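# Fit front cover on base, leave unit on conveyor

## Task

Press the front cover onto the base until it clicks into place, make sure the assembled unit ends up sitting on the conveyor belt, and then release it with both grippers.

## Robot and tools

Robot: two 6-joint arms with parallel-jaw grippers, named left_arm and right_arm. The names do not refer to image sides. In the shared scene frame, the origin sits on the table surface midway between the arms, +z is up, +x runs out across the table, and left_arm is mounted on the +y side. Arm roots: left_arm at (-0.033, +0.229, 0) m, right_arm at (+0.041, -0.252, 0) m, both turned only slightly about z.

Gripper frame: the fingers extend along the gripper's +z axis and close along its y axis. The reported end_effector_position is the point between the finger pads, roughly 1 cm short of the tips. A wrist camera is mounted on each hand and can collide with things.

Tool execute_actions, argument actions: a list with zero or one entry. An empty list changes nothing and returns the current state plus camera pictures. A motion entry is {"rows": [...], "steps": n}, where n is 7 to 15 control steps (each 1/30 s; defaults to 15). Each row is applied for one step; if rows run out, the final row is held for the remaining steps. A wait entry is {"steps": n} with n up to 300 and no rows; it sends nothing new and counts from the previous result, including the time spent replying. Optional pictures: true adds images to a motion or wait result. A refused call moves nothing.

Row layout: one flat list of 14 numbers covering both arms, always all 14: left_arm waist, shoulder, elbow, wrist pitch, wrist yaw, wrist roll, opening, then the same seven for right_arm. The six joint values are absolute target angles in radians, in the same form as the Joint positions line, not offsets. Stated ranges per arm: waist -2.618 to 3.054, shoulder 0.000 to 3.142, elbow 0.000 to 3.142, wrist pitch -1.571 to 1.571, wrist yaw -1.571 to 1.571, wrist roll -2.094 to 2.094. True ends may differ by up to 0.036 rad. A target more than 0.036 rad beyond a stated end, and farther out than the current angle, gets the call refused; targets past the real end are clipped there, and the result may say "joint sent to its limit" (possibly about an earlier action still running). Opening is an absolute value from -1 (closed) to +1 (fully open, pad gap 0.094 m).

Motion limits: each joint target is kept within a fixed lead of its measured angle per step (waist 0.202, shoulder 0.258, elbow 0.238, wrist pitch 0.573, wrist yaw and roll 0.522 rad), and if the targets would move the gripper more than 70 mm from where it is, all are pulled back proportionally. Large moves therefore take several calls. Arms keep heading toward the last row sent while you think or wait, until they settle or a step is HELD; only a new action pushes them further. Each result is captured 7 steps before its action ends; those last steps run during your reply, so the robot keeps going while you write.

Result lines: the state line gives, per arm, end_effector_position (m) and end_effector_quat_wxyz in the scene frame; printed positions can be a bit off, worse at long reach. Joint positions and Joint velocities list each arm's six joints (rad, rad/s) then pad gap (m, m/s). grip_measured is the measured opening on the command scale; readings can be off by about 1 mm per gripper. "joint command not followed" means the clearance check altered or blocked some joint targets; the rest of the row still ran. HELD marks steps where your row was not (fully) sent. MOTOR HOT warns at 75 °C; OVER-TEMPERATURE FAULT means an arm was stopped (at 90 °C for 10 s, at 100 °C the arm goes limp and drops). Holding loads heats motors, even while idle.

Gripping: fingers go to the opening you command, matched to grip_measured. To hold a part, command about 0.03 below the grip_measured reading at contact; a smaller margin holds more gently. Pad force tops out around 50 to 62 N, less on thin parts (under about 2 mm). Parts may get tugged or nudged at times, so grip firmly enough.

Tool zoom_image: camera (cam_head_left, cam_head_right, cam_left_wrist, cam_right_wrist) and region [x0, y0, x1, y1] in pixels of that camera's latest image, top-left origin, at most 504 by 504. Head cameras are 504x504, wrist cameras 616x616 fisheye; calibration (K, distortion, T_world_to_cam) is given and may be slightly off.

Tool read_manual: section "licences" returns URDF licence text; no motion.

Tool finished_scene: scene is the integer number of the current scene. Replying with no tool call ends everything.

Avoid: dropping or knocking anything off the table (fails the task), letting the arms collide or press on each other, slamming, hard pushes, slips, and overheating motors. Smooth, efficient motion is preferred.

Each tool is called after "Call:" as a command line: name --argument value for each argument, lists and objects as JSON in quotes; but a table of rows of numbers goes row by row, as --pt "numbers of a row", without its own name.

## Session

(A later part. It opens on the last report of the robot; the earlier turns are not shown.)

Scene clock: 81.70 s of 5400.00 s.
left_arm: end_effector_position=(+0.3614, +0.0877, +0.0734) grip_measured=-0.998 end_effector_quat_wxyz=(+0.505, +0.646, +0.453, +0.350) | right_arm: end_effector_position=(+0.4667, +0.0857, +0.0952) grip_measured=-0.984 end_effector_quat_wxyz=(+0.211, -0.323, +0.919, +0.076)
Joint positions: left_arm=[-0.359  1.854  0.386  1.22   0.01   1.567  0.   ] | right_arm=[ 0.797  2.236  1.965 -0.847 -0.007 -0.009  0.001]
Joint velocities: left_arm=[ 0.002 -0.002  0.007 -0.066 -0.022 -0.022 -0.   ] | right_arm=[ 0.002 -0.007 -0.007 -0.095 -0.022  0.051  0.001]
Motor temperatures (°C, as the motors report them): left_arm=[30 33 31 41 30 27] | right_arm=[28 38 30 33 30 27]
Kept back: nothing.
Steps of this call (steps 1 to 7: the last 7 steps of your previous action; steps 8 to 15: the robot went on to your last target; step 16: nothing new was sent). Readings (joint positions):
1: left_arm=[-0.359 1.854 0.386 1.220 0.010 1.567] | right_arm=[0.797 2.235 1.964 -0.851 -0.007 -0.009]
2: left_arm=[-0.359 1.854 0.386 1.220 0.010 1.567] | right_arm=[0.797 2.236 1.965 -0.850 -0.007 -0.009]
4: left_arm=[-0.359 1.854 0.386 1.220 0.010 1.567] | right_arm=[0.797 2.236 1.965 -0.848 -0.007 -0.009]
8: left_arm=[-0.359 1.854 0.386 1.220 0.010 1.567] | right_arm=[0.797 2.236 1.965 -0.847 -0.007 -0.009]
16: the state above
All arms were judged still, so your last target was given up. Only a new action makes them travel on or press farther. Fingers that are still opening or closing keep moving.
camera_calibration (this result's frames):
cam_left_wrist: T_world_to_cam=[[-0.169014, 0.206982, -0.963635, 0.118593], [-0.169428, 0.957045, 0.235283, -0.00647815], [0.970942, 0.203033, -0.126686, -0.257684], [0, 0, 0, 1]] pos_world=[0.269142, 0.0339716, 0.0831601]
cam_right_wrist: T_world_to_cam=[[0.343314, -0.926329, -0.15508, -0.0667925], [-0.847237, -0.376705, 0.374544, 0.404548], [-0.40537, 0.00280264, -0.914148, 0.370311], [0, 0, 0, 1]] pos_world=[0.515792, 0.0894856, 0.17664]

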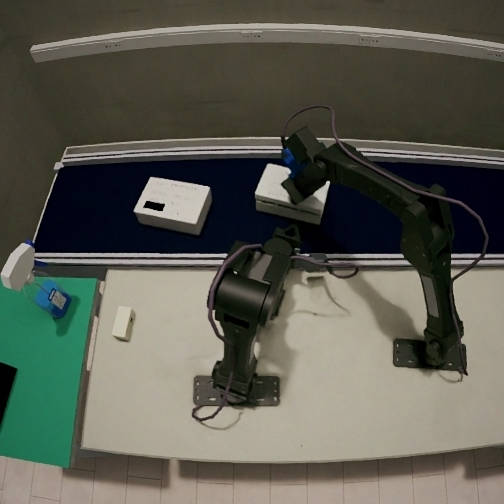

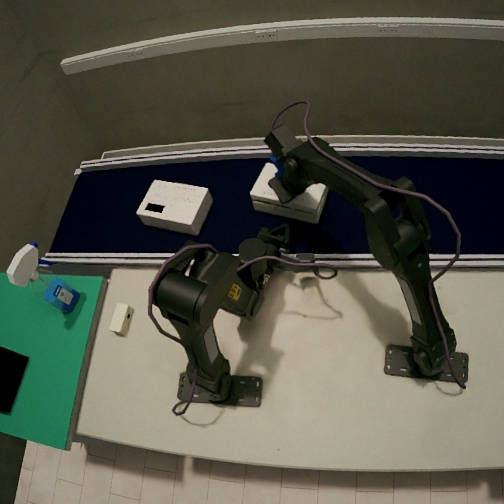

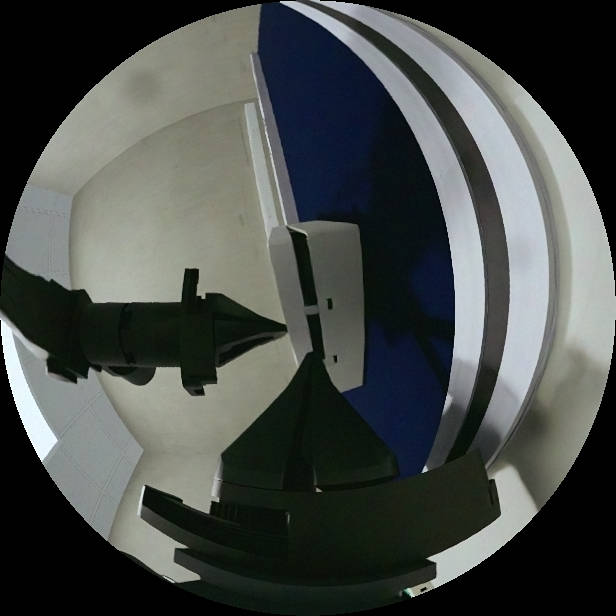

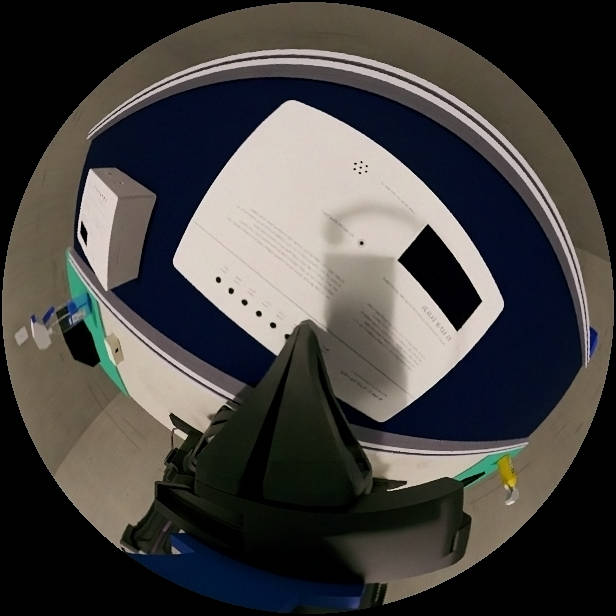

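Call:
execute_actions --actions '[{"rows":[[-0.38,1.9,0.5,1.17,0.05,1.57,-1,0.8,2.33,1.95,-0.85,0,0,-1],[-0.38,1.93,0.54,1.14,0.05,1.57,-1,0.8,2.33,1.95,-0.85,0,0,-1],[-0.38,1.95,0.58,1.12,0.05,1.57,-1,0.8,2.33,1.95,-0.85,0,0,-1],[-0.38,1.97,0.61,1.1,0.05,1.57,-1,0.8,2.33,1.95,-0.85,0,0,-1]]}]'

Call:
execute_actions --actions '[{"rows":[[-0.38,1.99,0.65,1.09,0.05,1.57,-1,0.8,2.33,1.95,-0.85,0,0,-1],[-0.38,2.005,0.68,1.08,0.05,1.57,-1,0.8,2.33,1.95,-0.85,0,0,-1]]}]'

Call:
execute_actions --actions '[{"steps":12}]' --pictures true

Scene clock: 82.33 s of 5400.00 s.
left_arm: end_effector_position=(+0.4074, +0.0612, +0.0843) grip_measured=-0.998 end_effector_quat_wxyz=(+0.523, +0.644, +0.437, +0.348) | right_arm: end_effector_position=(+0.4679, +0.0867, +0.0966) grip_measured=-0.984 end_effector_quat_wxyz=(+0.214, -0.323, +0.919, +0.077)
Joint positions: left_arm=[-0.371  1.953  0.595  1.146  0.033  1.568  0.   ] | right_arm=[ 0.797  2.236  1.968 -0.843 -0.007 -0.009  0.001]
Joint velocities: left_arm=[ 0.002 -0.007 -0.002 -0.095 -0.007 -0.007  0.   ] | right_arm=[-0.002  0.007 -0.007  0.022  0.022  0.007  0.   ]
Motor temperatures (°C, as the motors report them): left_arm=[30 33 31 41 30 27] | right_arm=[28 38 30 33 30 27]
Steps of this call (steps 1 to 11: nothing new was sent; steps 12 to 19: the first 8 steps of this action). Readings (joint positions):
12: left_arm=[-0.360 1.858 0.397 1.212 0.013 1.567] | right_arm=[0.797 2.236 1.967 -0.847 -0.007 -0.009]
13: left_arm=[-0.363 1.874 0.429 1.199 0.018 1.568] | right_arm=[0.797 2.236 1.968 -0.845 -0.007 -0.009]
15: left_arm=[-0.368 1.920 0.519 1.172 0.025 1.568] | right_arm=[0.797 2.236 1.968 -0.843 -0.007 -0.009]
19: the state above

Scene clock: 82.83 s of 5400.00 s.
left_arm: end_effector_position=(+0.4184, +0.0560, +0.0770) grip_measured=-0.998 end_effector_quat_wxyz=(+0.517, +0.651, +0.440, +0.340) | right_arm: end_effector_position=(+0.4727, +0.0874, +0.0965) grip_measured=-0.984 end_effector_quat_wxyz=(+0.223, -0.321, +0.918, +0.075)
Joint positions: left_arm=[-0.371  1.989  0.652  1.101  0.039  1.568  0.   ] | right_arm=[ 0.795  2.24   1.968 -0.824  0.002 -0.008  0.001]
Joint velocities: left_arm=[-0.007 -0.007  0.007 -0.007  0.051 -0.007  0.   ] | right_arm=[ 0.012 -0.002  0.002  0.037 -0.066 -0.037 -0.   ]
Motor temperatures (°C, as the motors report them): left_arm=[30 33 31 41 30 27] | right_arm=[28 37 30 33 30 27]
Steps of this call (steps 1 to 7: the last 7 steps of your previous action; steps 8 to 15: the first 8 steps of this action). Readings (joint positions):
8: left_arm=[-0.371 1.956 0.598 1.120 0.037 1.568] | right_arm=[0.797 2.236 1.968 -0.843 -0.007 -0.009]
9: left_arm=[-0.371 1.965 0.612 1.115 0.038 1.568] | right_arm=[0.797 2.236 1.968 -0.843 -0.007 -0.009]
11: left_arm=[-0.371 1.984 0.642 1.107 0.039 1.568] | right_arm=[0.797 2.238 1.968 -0.836 -0.001 -0.009]
15: the state above

Scene clock: 83.23 s of 5400.00 s.
left_arm: end_effector_position=(+0.4184, +0.0560, +0.0770) grip_measured=-0.998 end_effector_quat_wxyz=(+0.517, +0.651, +0.440, +0.340) | right_arm: end_effector_position=(+0.4727, +0.0874, +0.0965) grip_measured=-0.984 end_effector_quat_wxyz=(+0.223, -0.321, +0.918, +0.075)
Joint positions: left_arm=[-0.371  1.989  0.652  1.101  0.039  1.568  0.   ] | right_arm=[ 0.795  2.24   1.968 -0.824  0.002 -0.008  0.001]
Joint velocities: left_arm=[-0.007  0.007 -0.002 -0.037 -0.022 -0.007 -0.   ] | right_arm=[-0.007  0.007 -0.002 -0.007 -0.051 -0.037 -0.001]
Motor temperatures (°C, as the motors report them): left_arm=[30 33 31 41 30 27] | right_arm=[28 37 30 33 30 27]
Kept back: nothing.
Steps of this call (steps 1 to 7: the last 7 steps of your previous action; steps 8 to 12: the robot went on to your last target). Readings (joint positions):
1: left_arm=[-0.371 1.989 0.652 1.101 0.039 1.568] | right_arm=[0.795 2.240 1.968 -0.824 0.002 -0.008]
2: left_arm=[-0.371 1.989 0.652 1.101 0.039 1.568] | right_arm=[0.795 2.240 1.968 -0.824 0.002 -0.008]
4: left_arm=[-0.371 1.989 0.652 1.101 0.039 1.568] | right_arm=[0.795 2.240 1.968 -0.824 0.002 -0.008]
8: left_arm=[-0.371 1.989 0.652 1.101 0.039 1.568] | right_arm=[0.795 2.240 1.968 -0.824 0.002 -0.008]
12: the state above
camera_calibration (this result's frames):
cam_left_wrist: T_world_to_cam=[[-0.152307, 0.20347, -0.967162, 0.131753], [-0.13332, 0.965405, 0.224095, 0.0179569], [0.9793, 0.163073, -0.119911, -0.307881], [0, 0, 0, 1]] pos_world=[0.323969, 0.00606353, 0.0864843]
cam_right_wrist: T_world_to_cam=[[0.341329, -0.927169, -0.154443, -0.0661695], [-0.85736, -0.374456, 0.353152, 0.416367], [-0.385264, 0.0118727, -0.92273, 0.364481], [0, 0, 0, 1]] pos_world=[0.519984, 0.0902334, 0.179057]

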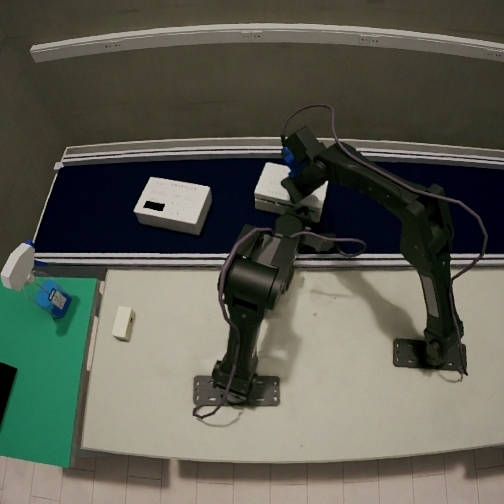

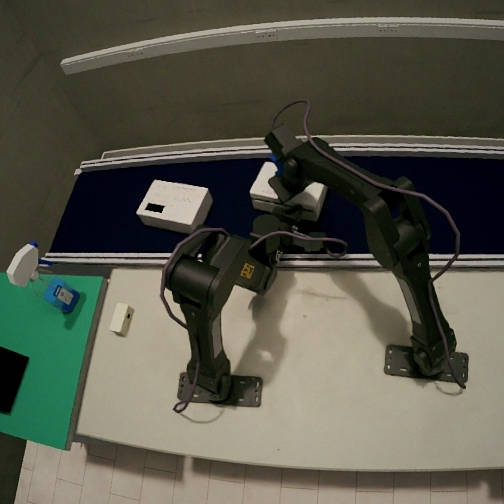

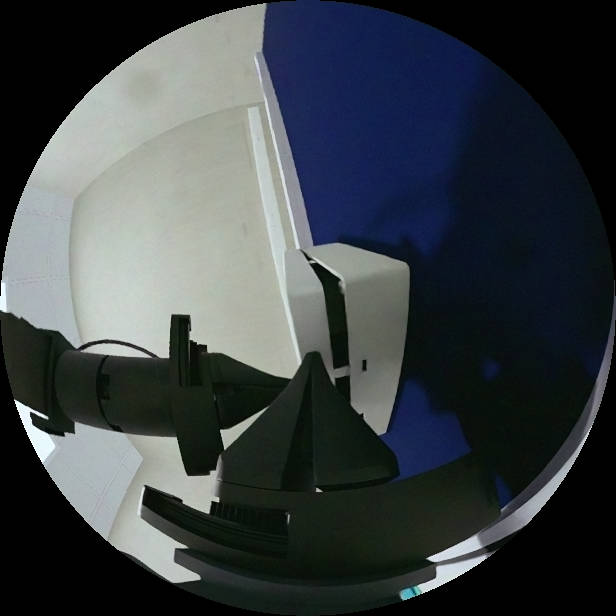

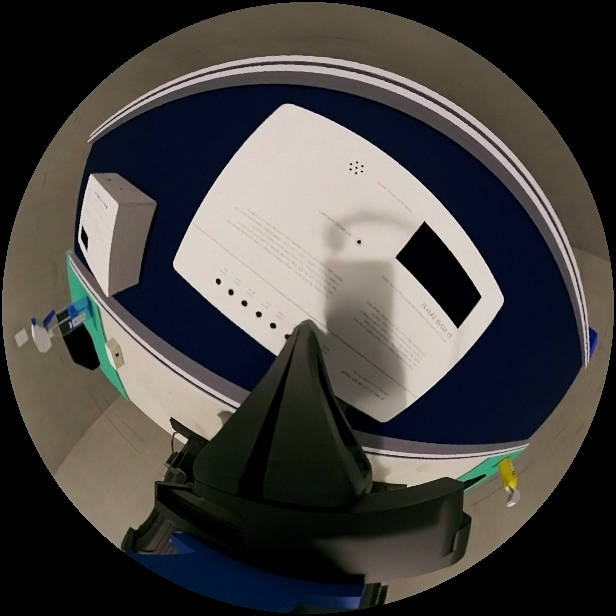

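Call:
execute_actions --actions '[{"rows":[[-0.38,1.93,0.54,1.14,0.05,1.57,-1,0.8,2.4,1.88,-0.95,0,0,-1],[-0.38,1.93,0.54,1.14,0.05,1.57,-1,0.8,2.48,1.8,-1.05,0,0,-1]]}]'

Call:
execute_actions --actions '[{"steps":12}]' --pictures true

Call:
zoom_image --camera "cam_left_wrist" --region '[240,190,440,440]'

Scene clock: 83.83 s of 5400.00 s.
left_arm: end_effector_position=(+0.3949, +0.0647, +0.0673) grip_measured=-0.998 end_effector_quat_wxyz=(+0.507, +0.658, +0.445, +0.333) | right_arm: end_effector_position=(+0.4723, +0.0870, +0.0956) grip_measured=-0.984 end_effector_quat_wxyz=(+0.222, -0.321, +0.918, +0.075)
Joint positions: left_arm=[-0.371  1.95   0.553  1.13   0.039  1.568  0.   ] | right_arm=[ 0.795  2.24   1.965 -0.824  0.002 -0.008  0.001]
Joint velocities: left_arm=[-0.022  0.002 -0.002  0.139  0.022 -0.022 -0.   ] | right_arm=[ 0.002  0.007  0.017  0.022 -0.022 -0.007 -0.   ]
Motor temperatures (°C, as the motors report them): left_arm=[30 33 31 41 30 27] | right_arm=[28 37 30 33 30 27]
Steps of this call (steps 1 to 10: the robot went on to your last target; steps 11 to 18: the first 8 steps of this action). Readings (joint positions):
11: left_arm=[-0.371 1.985 0.640 1.108 0.039 1.568] | right_arm=[0.795 2.240 1.968 -0.824 0.002 -0.008]
12: left_arm=[-0.371 1.970 0.612 1.119 0.039 1.568] | right_arm=[0.795 2.240 1.966 -0.824 0.002 -0.008]
14: left_arm=[-0.371 1.951 0.568 1.127 0.039 1.568] | right_arm=[0.795 2.240 1.965 -0.824 0.002 -0.008]
18: the state above

Scene clock: 84.23 s of 5400.00 s.
left_arm: end_effector_position=(+0.3955, +0.0645, +0.0695) grip_measured=-0.998 end_effector_quat_wxyz=(+0.510, +0.656, +0.444, +0.335) | right_arm: end_effector_position=(+0.4723, +0.0870, +0.0956) grip_measured=-0.984 end_effector_quat_wxyz=(+0.222, -0.321, +0.918, +0.075)
Joint positions: left_arm=[-0.371  1.95   0.553  1.139  0.039  1.568  0.   ] | right_arm=[ 0.795  2.24   1.965 -0.824  0.002 -0.008  0.001]
Joint velocities: left_arm=[ 0.007 -0.012  0.007 -0.051 -0.007  0.037 -0.001] | right_arm=[-0.002 -0.002 -0.002  0.022  0.051 -0.037  0.001]
Motor temperatures (°C, as the motors report them): left_arm=[30 33 31 41 30 27] | right_arm=[28 37 30 33 30 27]
Kept back: nothing.
Steps of this call (steps 1 to 7: the last 7 steps of your previous action; steps 8 to 12: the robot went on to your last target). Readings (joint positions):
1: left_arm=[-0.371 1.950 0.553 1.133 0.039 1.568] | right_arm=[0.795 2.240 1.965 -0.824 0.002 -0.008]
2: left_arm=[-0.371 1.950 0.553 1.134 0.039 1.568] | right_arm=[0.795 2.240 1.965 -0.824 0.002 -0.008]
4: left_arm=[-0.371 1.950 0.553 1.137 0.039 1.568] | right_arm=[0.795 2.240 1.965 -0.824 0.002 -0.008]
8: left_arm=[-0.371 1.950 0.553 1.138 0.039 1.568] | right_arm=[0.795 2.240 1.965 -0.824 0.002 -0.008]
12: the state above
camera_calibration (this result's frames):
cam_left_wrist: T_world_to_cam=[[-0.171636, 0.210624, -0.962382, 0.126084], [-0.128732, 0.963707, 0.233873, 0.00603074], [0.976713, 0.16403, -0.138293, -0.285505], [0, 0, 0, 1]] pos_world=[0.301274, 0.0144632, 0.0804474]
cam_right_wrist: T_world_to_cam=[[0.341051, -0.927386, -0.153749, -0.0663903], [-0.856722, -0.373956, 0.355225, 0.415674], [-0.386926, 0.0105707, -0.92205, 0.364297], [0, 0, 0, 1]] pos_world=[0.519716, 0.0900235, 0.178035]

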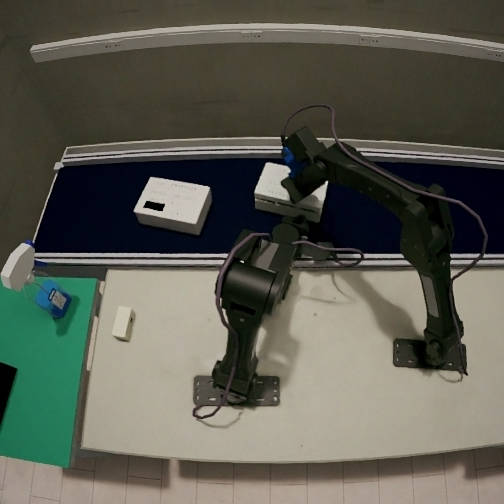

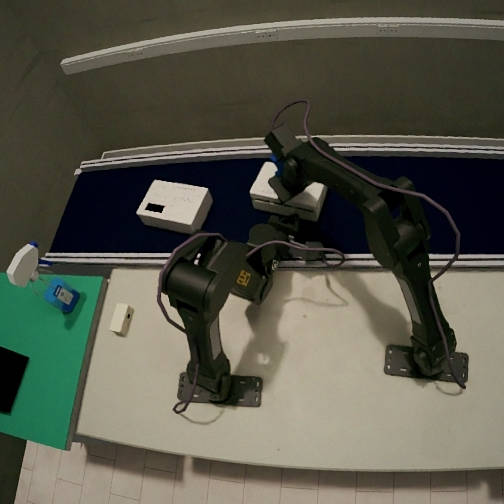

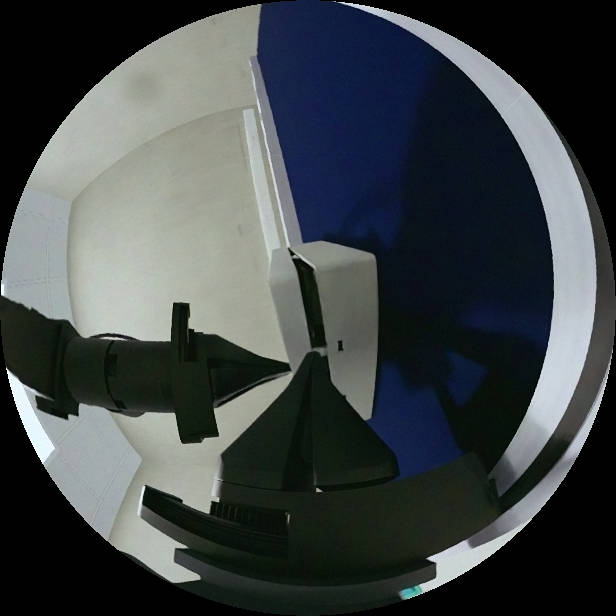

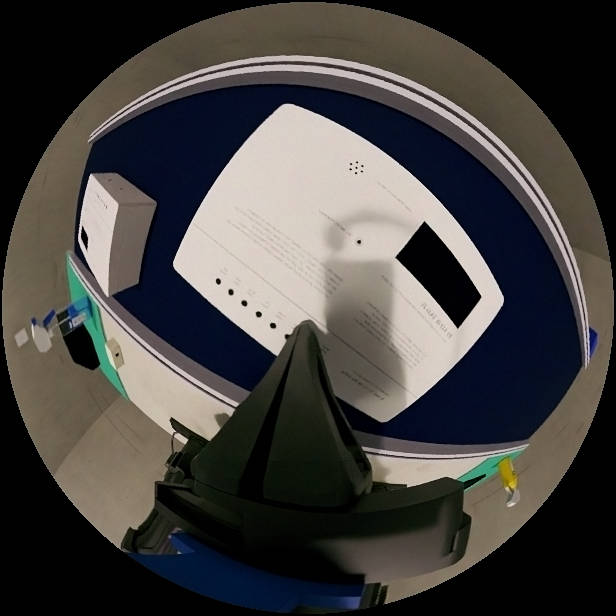

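Region (240, 190, 440, 440) of cam_left_wrist's 616x616 image, scaled by 2.016, with more detail than that image has; it fills the left 403 columns of this view, and the rest is white.

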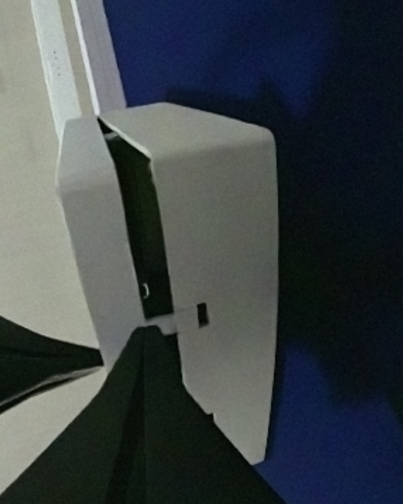

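Call:
execute_actions --actions '[{"rows":[[-0.33,1.87,0.45,1.2,0.0,1.57,-1,0.77,2.36,1.93,-0.85,0,0,-1],[-0.33,1.87,0.45,1.2,0.0,1.57,-1,0.74,2.36,1.93,-0.85,0,0,-1]]}]'

Call:
execute_actions --actions '[{"steps":12}]' --pictures true

Call:
zoom_image --camera "cam_left_wrist" --region '[240,170,440,420]'

Call:
zoom_image --camera "cam_head_left" --region '[240,150,350,240]'

Scene clock: 84.90 s of 5400.00 s.
left_arm: end_effector_position=(+0.3838, +0.0899, +0.0779) grip_measured=-0.998 end_effector_quat_wxyz=(+0.506, +0.638, +0.457, +0.358) | right_arm: end_effector_position=(+0.4790, +0.0859, +0.0950) grip_measured=-0.984 end_effector_quat_wxyz=(+0.222, -0.314, +0.918, +0.098)
Joint positions: left_arm=[-0.336  1.89   0.466  1.189  0.013  1.568  0.   ] | right_arm=[ 0.769  2.246  1.965 -0.802 -0.05  -0.007  0.001]
Joint velocities: left_arm=[-0.032 -0.007 -0.002 -0.007  0.007  0.037  0.   ] | right_arm=[-0.046  0.002 -0.007  0.037 -0.081 -0.007  0.   ]
Motor temperatures (°C, as the motors report them): left_arm=[30 33 31 41 30 27] | right_arm=[28 37 30 33 30 27]
Steps of this call (steps 1 to 12: the robot went on to your last target; steps 13 to 20: the first 8 steps of this action). Readings (joint positions):
13: left_arm=[-0.368 1.943 0.541 1.147 0.037 1.568] | right_arm=[0.794 2.241 1.965 -0.822 0.001 -0.008]
14: left_arm=[-0.362 1.924 0.514 1.158 0.033 1.568] | right_arm=[0.790 2.241 1.965 -0.822 -0.005 -0.008]
16: left_arm=[-0.345 1.896 0.475 1.173 0.024 1.568] | right_arm=[0.782 2.242 1.965 -0.817 -0.026 -0.008]
20: the state above

Scene clock: 85.30 s of 5400.00 s.
left_arm: end_effector_position=(+0.3845, +0.0903, +0.0803) grip_measured=-0.998 end_effector_quat_wxyz=(+0.508, +0.635, +0.456, +0.361) | right_arm: end_effector_position=(+0.4796, +0.0859, +0.0949) grip_measured=-0.984 end_effector_quat_wxyz=(+0.222, -0.313, +0.918, +0.101)
Joint positions: left_arm=[-0.336  1.89   0.466  1.199  0.01   1.568  0.   ] | right_arm=[ 0.767  2.247  1.965 -0.8   -0.057 -0.007  0.001]
Joint velocities: left_arm=[-0.002 -0.002  0.002 -0.051 -0.081 -0.051 -0.   ] | right_arm=[ 0.012 -0.022 -0.002 -0.007 -0.022  0.125 -0.001]
Motor temperatures (°C, as the motors report them): left_arm=[30 33 31 41 30 27] | right_arm=[28 37 30 33 31 27]
Kept back: nothing.
Steps of this call (steps 1 to 7: the last 7 steps of your previous action; steps 8 to 12: the robot went on to your last target). Readings (joint positions):
1: left_arm=[-0.336 1.890 0.466 1.191 0.013 1.568] | right_arm=[0.768 2.246 1.965 -0.800 -0.053 -0.007]
2: left_arm=[-0.336 1.890 0.466 1.193 0.012 1.568] | right_arm=[0.767 2.247 1.965 -0.800 -0.055 -0.007]
4: left_arm=[-0.336 1.890 0.466 1.196 0.011 1.568] | right_arm=[0.767 2.247 1.965 -0.800 -0.057 -0.007]
8: left_arm=[-0.336 1.890 0.466 1.198 0.011 1.568] | right_arm=[0.767 2.247 1.965 -0.800 -0.057 -0.007]
12: the state above
camera_calibration (this result's frames):
cam_left_wrist: T_world_to_cam=[[-0.151909, 0.196142, -0.968737, 0.123381], [-0.19639, 0.95458, 0.224072, 0.0048386], [0.968687, 0.224289, -0.106489, -0.282394], [0, 0, 0, 1]] pos_world=[0.293245, 0.0345189, 0.0883679]
cam_right_wrist: T_world_to_cam=[[0.335703, -0.918789, -0.207677, -0.0631186], [-0.851277, -0.390306, 0.350699, 0.421007], [-0.403276, 0.0590601, -0.913171, 0.369409], [0, 0, 0, 1]] pos_world=[0.528556, 0.0845114, 0.176579]

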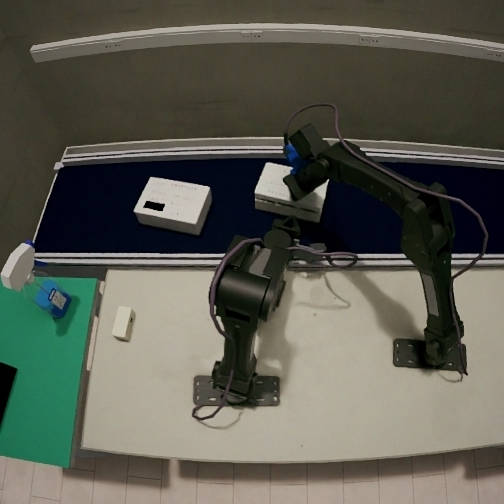

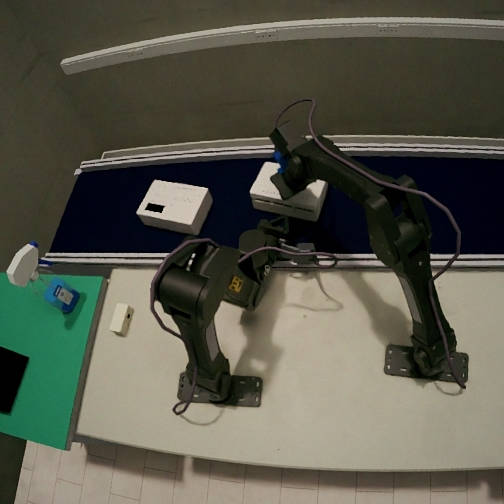

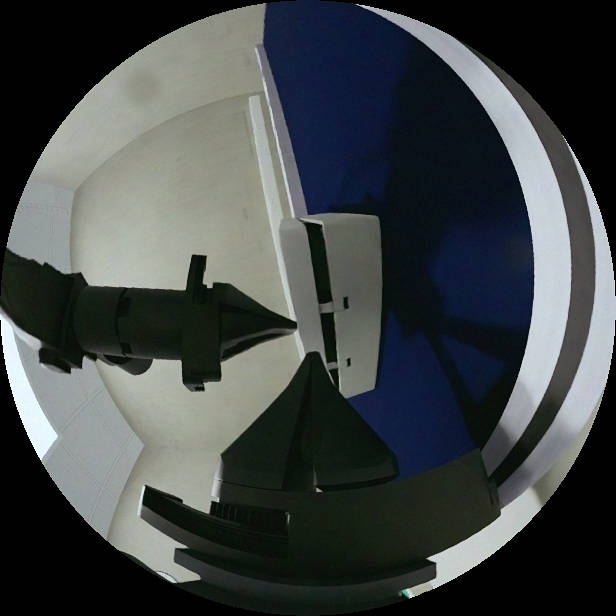

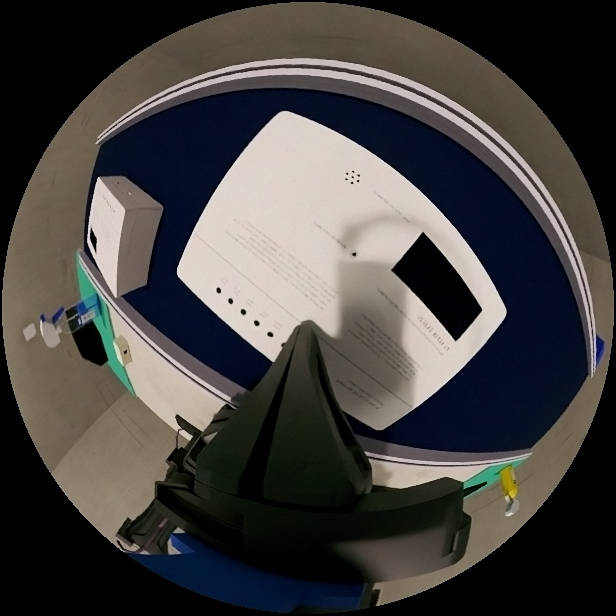

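Region (240, 170, 440, 420) of cam_left_wrist's 616x616 image, scaled by 2.016, with more detail than that image has; it fills the left 403 columns of this view, and the rest is white.

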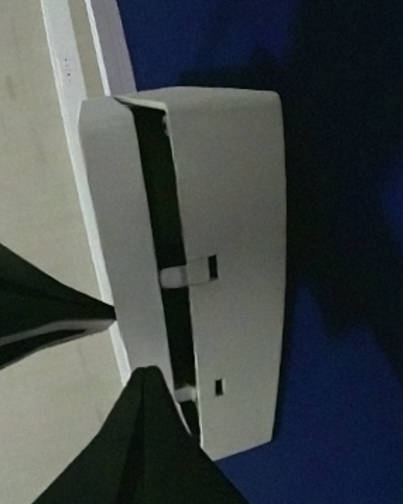

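Region (240, 150, 350, 240) of cam_head_left's 504x504 image, scaled by 4.582, with more detail than that image has; it fills the top 412 rows of this view, and the rest is white.

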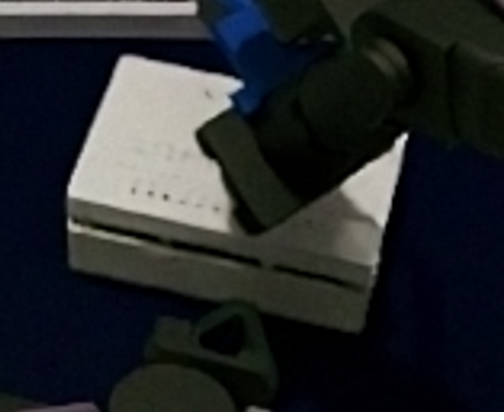

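Call:
execute_actions --actions '[{"rows":[[-0.3,1.75,0.45,1.2,0,1,-1,0.7,2.0,1.9,-0.8,0,0,-1],[-0.2,1.75,0.5,1.1,0,0.5,-1,0.6,2.0,1.9,-0.7,0,0,-1],[0.05,1.75,0.7,0.7,0,0,-1,0.2,2.0,1.7,-0.3,0,0,-1]]}]'

Call:
execute_actions --actions '[{"rows":[[0.12,1.9,1.0,0.56,0.3,0,-1,0.2,2.05,1.1,1,-1,-1.2,-1]]}]'

Call:
execute_actions --actions '[{"rows":[[0.13,2.03,1.0,0.56,0.55,0,-1,0.28,2.39,0.87,1.52,-1.04,-1.57,-1]]}]'

Call:
execute_actions --actions '[{"steps":25}]' --pictures true

Scene clock: 86.23 s of 5400.00 s.
left_arm: end_effector_position=(+0.4488, +0.2271, +0.1370) grip_measured=-0.998 end_effector_quat_wxyz=(+0.573, +0.338, +0.698, +0.265) | right_arm: end_effector_position=(+0.5335, +0.0090, +0.1359) grip_measured=-0.984 end_effector_quat_wxyz=(+0.320, -0.231, +0.913, +0.099)
Joint positions: left_arm=[-0.017  1.771  0.68   0.886  0.016  0.889  0.   ] | right_arm=[ 0.6    2.084  1.764 -0.569 -0.05  -0.007  0.001]
Joint velocities: left_arm=[ 1.502 -0.232  0.427 -0.769 -0.256 -2.821  0.   ] | right_arm=[-1.053 -0.261 -0.379  0.945  0.081 -0.051  0.001]
Motor temperatures (°C, as the motors report them): left_arm=[30 33 31 41 30 27] | right_arm=[28 37 30 33 31 27]
Steps of this call (steps 1 to 20: the robot went on to your last target; steps 21 to 28: the first 8 steps of this action). Readings (joint positions):
21: left_arm=[-0.333 1.875 0.465 1.189 0.010 1.491] | right_arm=[0.765 2.228 1.956 -0.792 -0.056 -0.007]
22: left_arm=[-0.317 1.846 0.463 1.164 0.017 1.392] | right_arm=[0.759 2.209 1.936 -0.792 -0.055 -0.007]
24: left_arm=[-0.236 1.802 0.537 1.042 0.023 1.239] | right_arm=[0.727 2.153 1.859 -0.710 -0.055 -0.007]
28: the state above

Scene clock: 86.73 s of 5400.00 s.
left_arm: end_effector_position=(+0.5029, +0.2610, +0.1390) grip_measured=-0.998 end_effector_quat_wxyz=(+0.596, +0.035, +0.801, -0.039) | right_arm: end_effector_position=(+0.5643, -0.1257, +0.0995) grip_measured=-0.984 end_effector_quat_wxyz=(+0.560, -0.463, +0.680, +0.097)
Joint positions: left_arm=[0.117 1.901 0.986 0.617 0.233 0.049 0.   ] | right_arm=[ 0.153  2.06   1.148  0.437 -0.69  -0.742  0.001]
Joint velocities: left_arm=[ 0.017  0.002  0.042 -0.081  0.344 -0.33  -0.   ] | right_arm=[ 0.359  0.369 -1.414  2.322 -1.824 -2.615  0.001]
Motor temperatures (°C, as the motors report them): left_arm=[30 33 31 41 30 27] | right_arm=[28 37 30 33 31 27]
Steps of this call (steps 1 to 7: the last 7 steps of your previous action; steps 8 to 15: the first 8 steps of this action). Readings (joint positions):
8: left_arm=[0.068 1.776 0.724 0.717 0.036 0.208] | right_arm=[0.268 2.059 1.670 -0.321 -0.103 -0.084]
9: left_arm=[0.077 1.819 0.794 0.677 0.091 0.168] | right_arm=[0.224 2.047 1.595 -0.188 -0.199 -0.183]
11: left_arm=[0.098 1.890 0.924 0.635 0.162 0.110] | right_arm=[0.161 2.041 1.441 0.055 -0.381 -0.378]
15: the state above

Scene clock: 87.23 s of 5400.00 s.
left_arm: end_effector_position=(+0.4894, +0.2185, +0.0669) grip_measured=-0.998 end_effector_quat_wxyz=(+0.516, +0.072, +0.836, -0.170) | right_arm: end_effector_position=(+0.4785, -0.0402, +0.0694) grip_measured=-0.984 end_effector_quat_wxyz=(+0.696, -0.682, +0.197, -0.109)
Joint positions: left_arm=[0.122 2.04  0.997 0.561 0.489 0.009 0.   ] | right_arm=[ 0.266  2.346  0.903  1.428 -0.999 -1.456  0.001]
Joint velocities: left_arm=[ 0.017  0.076 -0.012 -0.168  0.33   0.037 -0.   ] | right_arm=[ 0.081  0.232 -0.247  1.004 -0.198 -0.813 -0.001]
Motor temperatures (°C, as the motors report them): left_arm=[30 33 31 41 30 27] | right_arm=[28 37 30 33 31 27]
Steps of this call (steps 1 to 7: the last 7 steps of your previous action; steps 8 to 15: the first 8 steps of this action). Readings (joint positions):
8: left_arm=[0.119 1.914 0.987 0.589 0.315 0.015] | right_arm=[0.211 2.092 1.067 0.909 -0.931 -1.135]
9: left_arm=[0.121 1.935 0.994 0.599 0.360 0.013] | right_arm=[0.215 2.110 1.045 1.005 -0.940 -1.187]
11: left_arm=[0.122 1.985 0.997 0.597 0.424 0.011] | right_arm=[0.232 2.186 0.991 1.155 -0.958 -1.277]
15: the state above

Scene clock: 88.07 s of 5400.00 s.
left_arm: end_effector_position=(+0.4870, +0.2110, +0.0689) grip_measured=-0.998 end_effector_quat_wxyz=(+0.515, +0.083, +0.832, -0.189) | right_arm: end_effector_position=(+0.4675, -0.0361, +0.0693) grip_measured=-0.984 end_effector_quat_wxyz=(+0.697, -0.689, +0.133, -0.147)
Joint positions: left_arm=[0.122 2.041 0.997 0.563 0.535 0.007 0.   ] | right_arm=[ 0.272  2.367  0.888  1.506 -1.031 -1.565  0.001]
Joint velocities: left_arm=[ 0.007  0.017  0.007  0.007 -0.081 -0.022 -0.   ] | right_arm=[-0.012 -0.007 -0.012 -0.007 -0.037 -0.051  0.   ]
Motor temperatures (°C, as the motors report them): left_arm=[30 34 31 41 30 27] | right_arm=[28 37 29 33 31 27]
Kept back: nothing.
Steps of this call (steps 1 to 7: the last 7 steps of your previous action; steps 8 to 25: the robot went on to your last target). Readings (joint positions):
1: left_arm=[0.122 2.041 0.997 0.557 0.498 0.009] | right_arm=[0.269 2.353 0.896 1.457 -1.005 -1.481]
2: left_arm=[0.122 2.041 0.997 0.558 0.506 0.008] | right_arm=[0.270 2.358 0.892 1.477 -1.010 -1.500]
4: left_arm=[0.122 2.041 0.997 0.562 0.517 0.008] | right_arm=[0.272 2.365 0.888 1.501 -1.017 -1.527]
8: left_arm=[0.122 2.041 0.997 0.563 0.528 0.007] | right_arm=[0.272 2.367 0.888 1.506 -1.025 -1.550]
25: the state above
camera_calibration (this result's frames):
cam_left_wrist: T_world_to_cam=[[-0.382377, -0.919002, 0.0960382, 0.378415], [-0.78486, 0.268185, -0.558633, 0.397603], [0.487629, -0.288985, -0.823836, -0.018004], [0, 0, 0, 1]] pos_world=[0.465539, 0.23593, 0.17094]
cam_right_wrist: T_world_to_cam=[[0.300767, -0.140762, 0.943253, -0.211798], [0.313927, -0.919317, -0.237289, -0.150989], [0.90055, 0.367481, -0.232311, -0.297337], [0, 0, 0, 1]] pos_world=[0.378868, -0.059354, 0.0948758]

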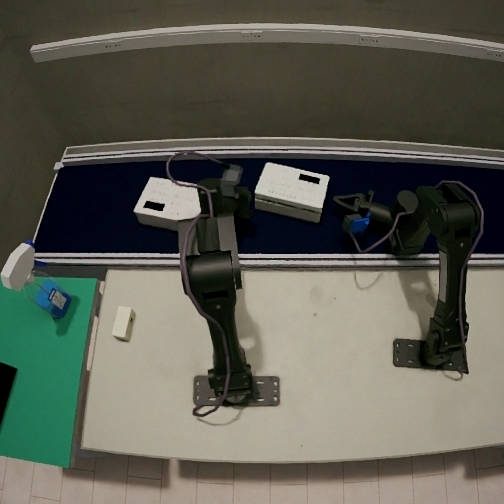

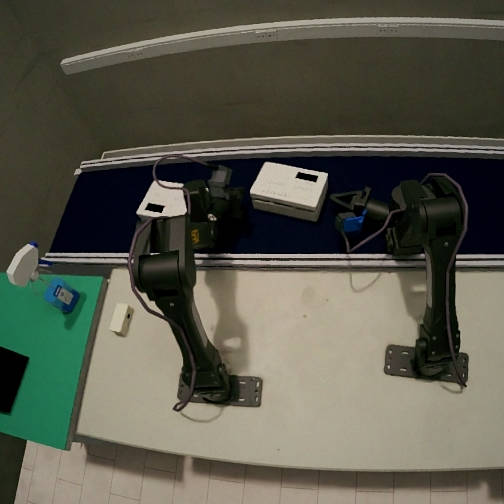

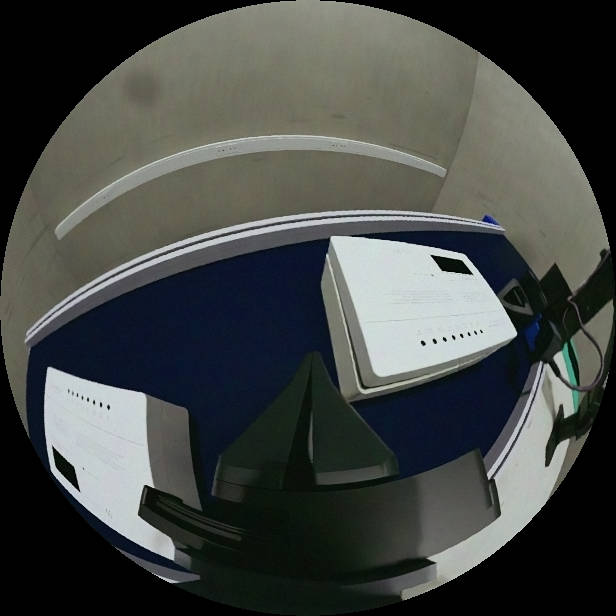

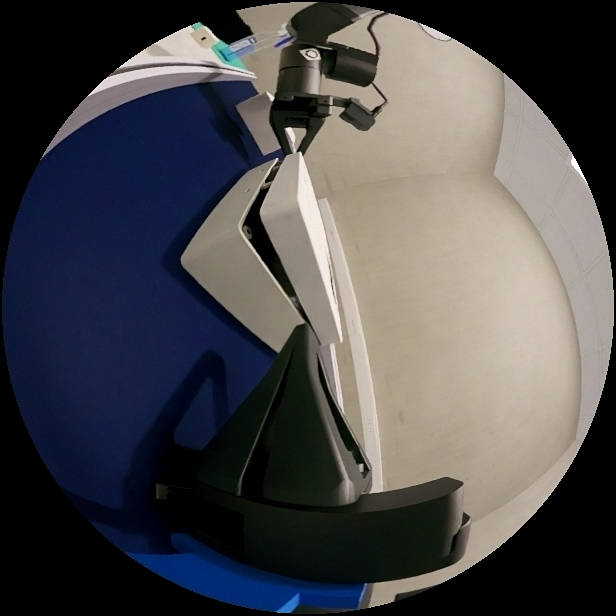

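Call:
zoom_image --camera "cam_right_wrist" --region '[170,140,390,370]'

Call:
zoom_image --camera "cam_left_wrist" --region '[300,220,530,420]'

Region (170, 140, 390, 370) of cam_right_wrist's 616x616 image, scaled by 2.191, with more detail than that image has; it fills the left 482 columns of this view, and the rest is white.

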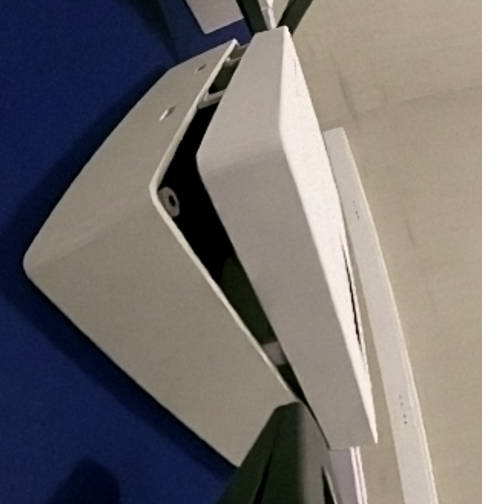

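Region (300, 220, 530, 420) of cam_left_wrist's 616x616 image, scaled by 2.191, with more detail than that image has; it fills the top 438 rows of this view, and the rest is white.

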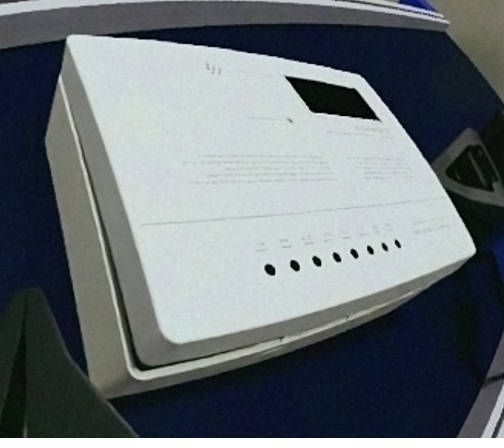

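Call:
execute_actions --actions '[{"rows":[[0.1,1.85,0.9,0.56,0.3,0,-1,0.2,2.1,1.2,0.8,-0.8,-1,-1],[0.1,1.85,0.9,0.56,0.3,0,-1,0.2,2.0,1.5,0.2,-0.5,-0.5,-1],[0.1,1.85,0.9,0.56,0.3,0,-1,0.25,2.0,1.9,-0.6,-0.3,0,-1]]}]'

Call:
execute_actions --actions '[{"rows":[[0.1,1.85,0.9,0.56,0.3,0,-1,0.36,2.15,1.95,-0.75,-0.3,0,-1]]}]'

Call:
execute_actions --actions '[{"steps":35}]' --pictures true

Call:
zoom_image --camera "cam_right_wrist" --region '[120,220,320,420]'

Scene clock: 88.90 s of 5400.00 s.
left_arm: end_effector_position=(+0.4779, +0.2332, +0.1245) grip_measured=-0.998 end_effector_quat_wxyz=(+0.566, +0.050, +0.816, -0.106) | right_arm: end_effector_position=(+0.5749, -0.0657, +0.1665) grip_measured=-0.984 end_effector_quat_wxyz=(+0.703, -0.594, +0.368, -0.135)
Joint positions: left_arm=[0.109 1.851 0.909 0.576 0.35  0.007 0.   ] | right_arm=[ 0.261  2.164  1.143  1.052 -0.695 -1.185  0.001]
Joint velocities: left_arm=[ 0.002 -0.017  0.022  0.11  -0.3   -0.007 -0.001] | right_arm=[ 0.012 -0.838  1.346 -2.117  1.443  1.692 -0.001]
Motor temperatures (°C, as the motors report them): left_arm=[30 34 31 41 30 27] | right_arm=[28 37 29 33 31 27]
Steps of this call (steps 1 to 15: the robot went on to your last target; steps 16 to 17: nothing new was sent; steps 18 to 25: the first 8 steps of this action). Readings (joint positions):
18: left_arm=[0.119 2.021 0.982 0.561 0.498 0.007] | right_arm=[0.270 2.355 0.899 1.471 -1.025 -1.529]
19: left_arm=[0.116 1.981 0.947 0.552 0.457 0.007] | right_arm=[0.267 2.336 0.924 1.411 -0.992 -1.484]
21: left_arm=[0.112 1.904 0.910 0.546 0.405 0.007] | right_arm=[0.263 2.285 0.988 1.295 -0.897 -1.392]
25: the state above

Scene clock: 89.40 s of 5400.00 s.
left_arm: end_effector_position=(+0.4789, +0.2399, +0.1230) grip_measured=-0.998 end_effector_quat_wxyz=(+0.566, +0.039, +0.819, -0.091) | right_arm: end_effector_position=(+0.6415, -0.0593, +0.3123) grip_measured=-0.984 end_effector_quat_wxyz=(+0.596, -0.256, +0.747, +0.142)
Joint positions: left_arm=[0.109 1.851 0.909 0.573 0.311 0.007 0.   ] | right_arm=[ 0.346  2.072  1.931 -0.125 -0.337 -0.186  0.001]
Joint velocities: left_arm=[-0.007  0.007  0.002 -0.022  0.037 -0.007  0.   ] | right_arm=[ 0.208  0.208 -0.027 -1.648 -0.066  0.505 -0.001]
Motor temperatures (°C, as the motors report them): left_arm=[30 34 31 41 30 27] | right_arm=[28 37 30 33 31 27]
Steps of this call (steps 1 to 7: the last 7 steps of your previous action; steps 8 to 15: the first 8 steps of this action). Readings (joint positions):
8: left_arm=[0.109 1.851 0.909 0.573 0.316 0.007] | right_arm=[0.262 2.047 1.753 0.240 -0.374 -0.452]
9: left_arm=[0.109 1.851 0.909 0.573 0.315 0.007] | right_arm=[0.271 2.058 1.836 0.165 -0.355 -0.374]
11: left_arm=[0.109 1.851 0.909 0.573 0.313 0.007] | right_arm=[0.299 2.062 1.911 0.067 -0.341 -0.284]
15: the state above

Scene clock: 90.57 s of 5400.00 s.
left_arm: end_effector_position=(+0.4789, +0.2401, +0.1230) grip_measured=-0.998 end_effector_quat_wxyz=(+0.566, +0.039, +0.819, -0.090) | right_arm: end_effector_position=(+0.5691, -0.0718, +0.1345) grip_measured=-0.984 end_effector_quat_wxyz=(+0.268, -0.156, +0.934, +0.177)
Joint positions: left_arm=[0.109 1.851 0.909 0.573 0.31  0.007 0.   ] | right_arm=[ 0.361  2.176  1.931 -0.738 -0.306 -0.008  0.001]
Joint velocities: left_arm=[-0.007 -0.012  0.002 -0.037  0.051  0.007 -0.   ] | right_arm=[ 0.007 -0.007 -0.012  0.037 -0.051 -0.022 -0.   ]
Motor temperatures (°C, as the motors report them): left_arm=[30 34 31 41 30 27] | right_arm=[28 38 30 33 31 27]
Kept back: nothing.
Steps of this call (steps 1 to 7: the last 7 steps of your previous action; steps 8 to 35: the robot went on to your last target). Readings (joint positions):
1: left_arm=[0.109 1.851 0.909 0.573 0.310 0.007] | right_arm=[0.353 2.080 1.931 -0.182 -0.336 -0.167]
2: left_arm=[0.109 1.851 0.909 0.573 0.310 0.007] | right_arm=[0.357 2.090 1.931 -0.242 -0.335 -0.149]
4: left_arm=[0.109 1.851 0.909 0.573 0.310 0.007] | right_arm=[0.361 2.114 1.931 -0.372 -0.330 -0.111]
8: left_arm=[0.109 1.851 0.909 0.573 0.310 0.007] | right_arm=[0.361 2.162 1.931 -0.603 -0.314 -0.050]
35: the state above
camera_calibration (this result's frames):
cam_left_wrist: T_world_to_cam=[[-0.201672, -0.978845, -0.034518, 0.340795], [-0.770203, 0.180259, -0.611796, 0.434329], [0.605076, -0.0967961, -0.790262, -0.0675699], [0, 0, 0, 1]] pos_world=[0.444135, 0.248754, 0.224086]
cam_right_wrist: T_world_to_cam=[[0.0824102, -0.901488, -0.424885, -0.0551855], [-0.935449, -0.217012, 0.279001, 0.491778], [-0.343722, 0.374465, -0.86118, 0.432675], [0, 0, 0, 1]] pos_world=[0.6133, -0.105049, 0.211957]

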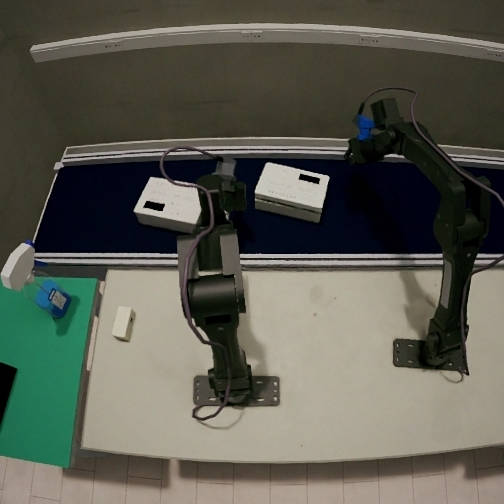

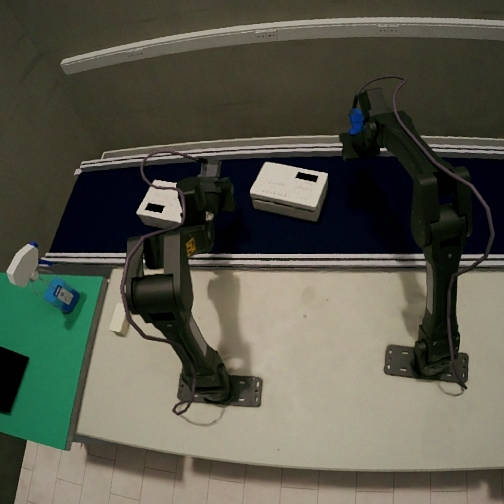

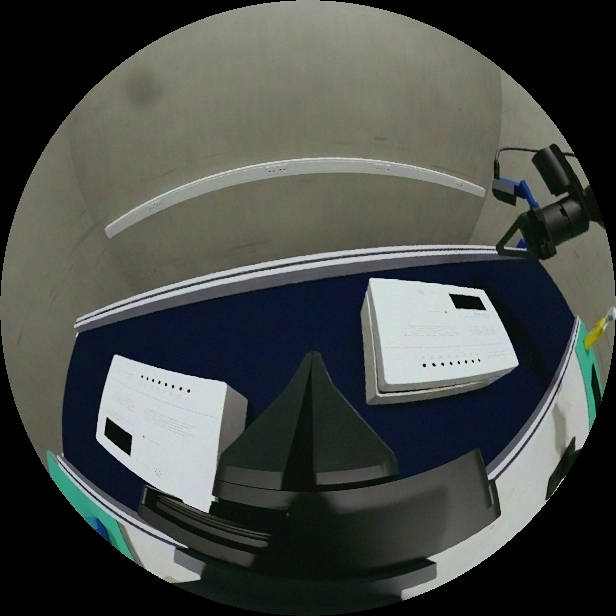

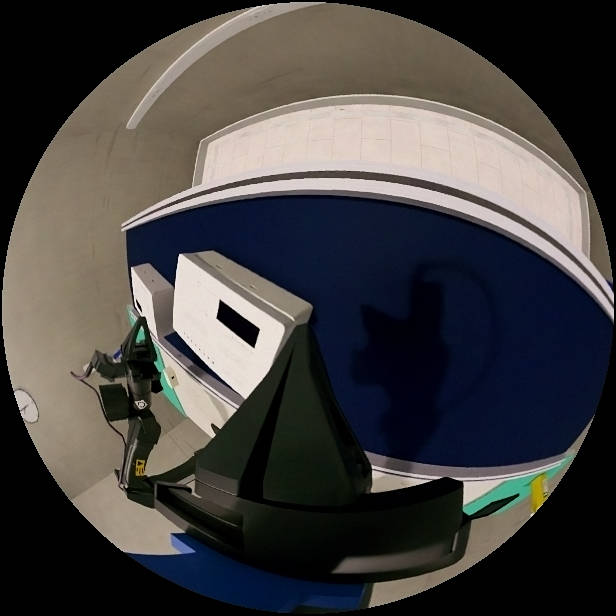

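Region (120, 220, 320, 420) of cam_right_wrist's 616x616 image, scaled by 2.520, with more detail than that image has.

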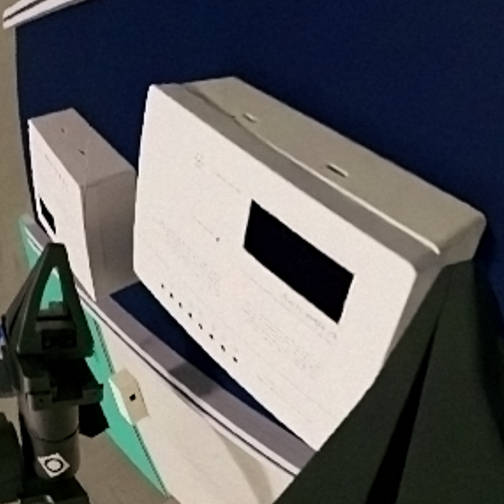

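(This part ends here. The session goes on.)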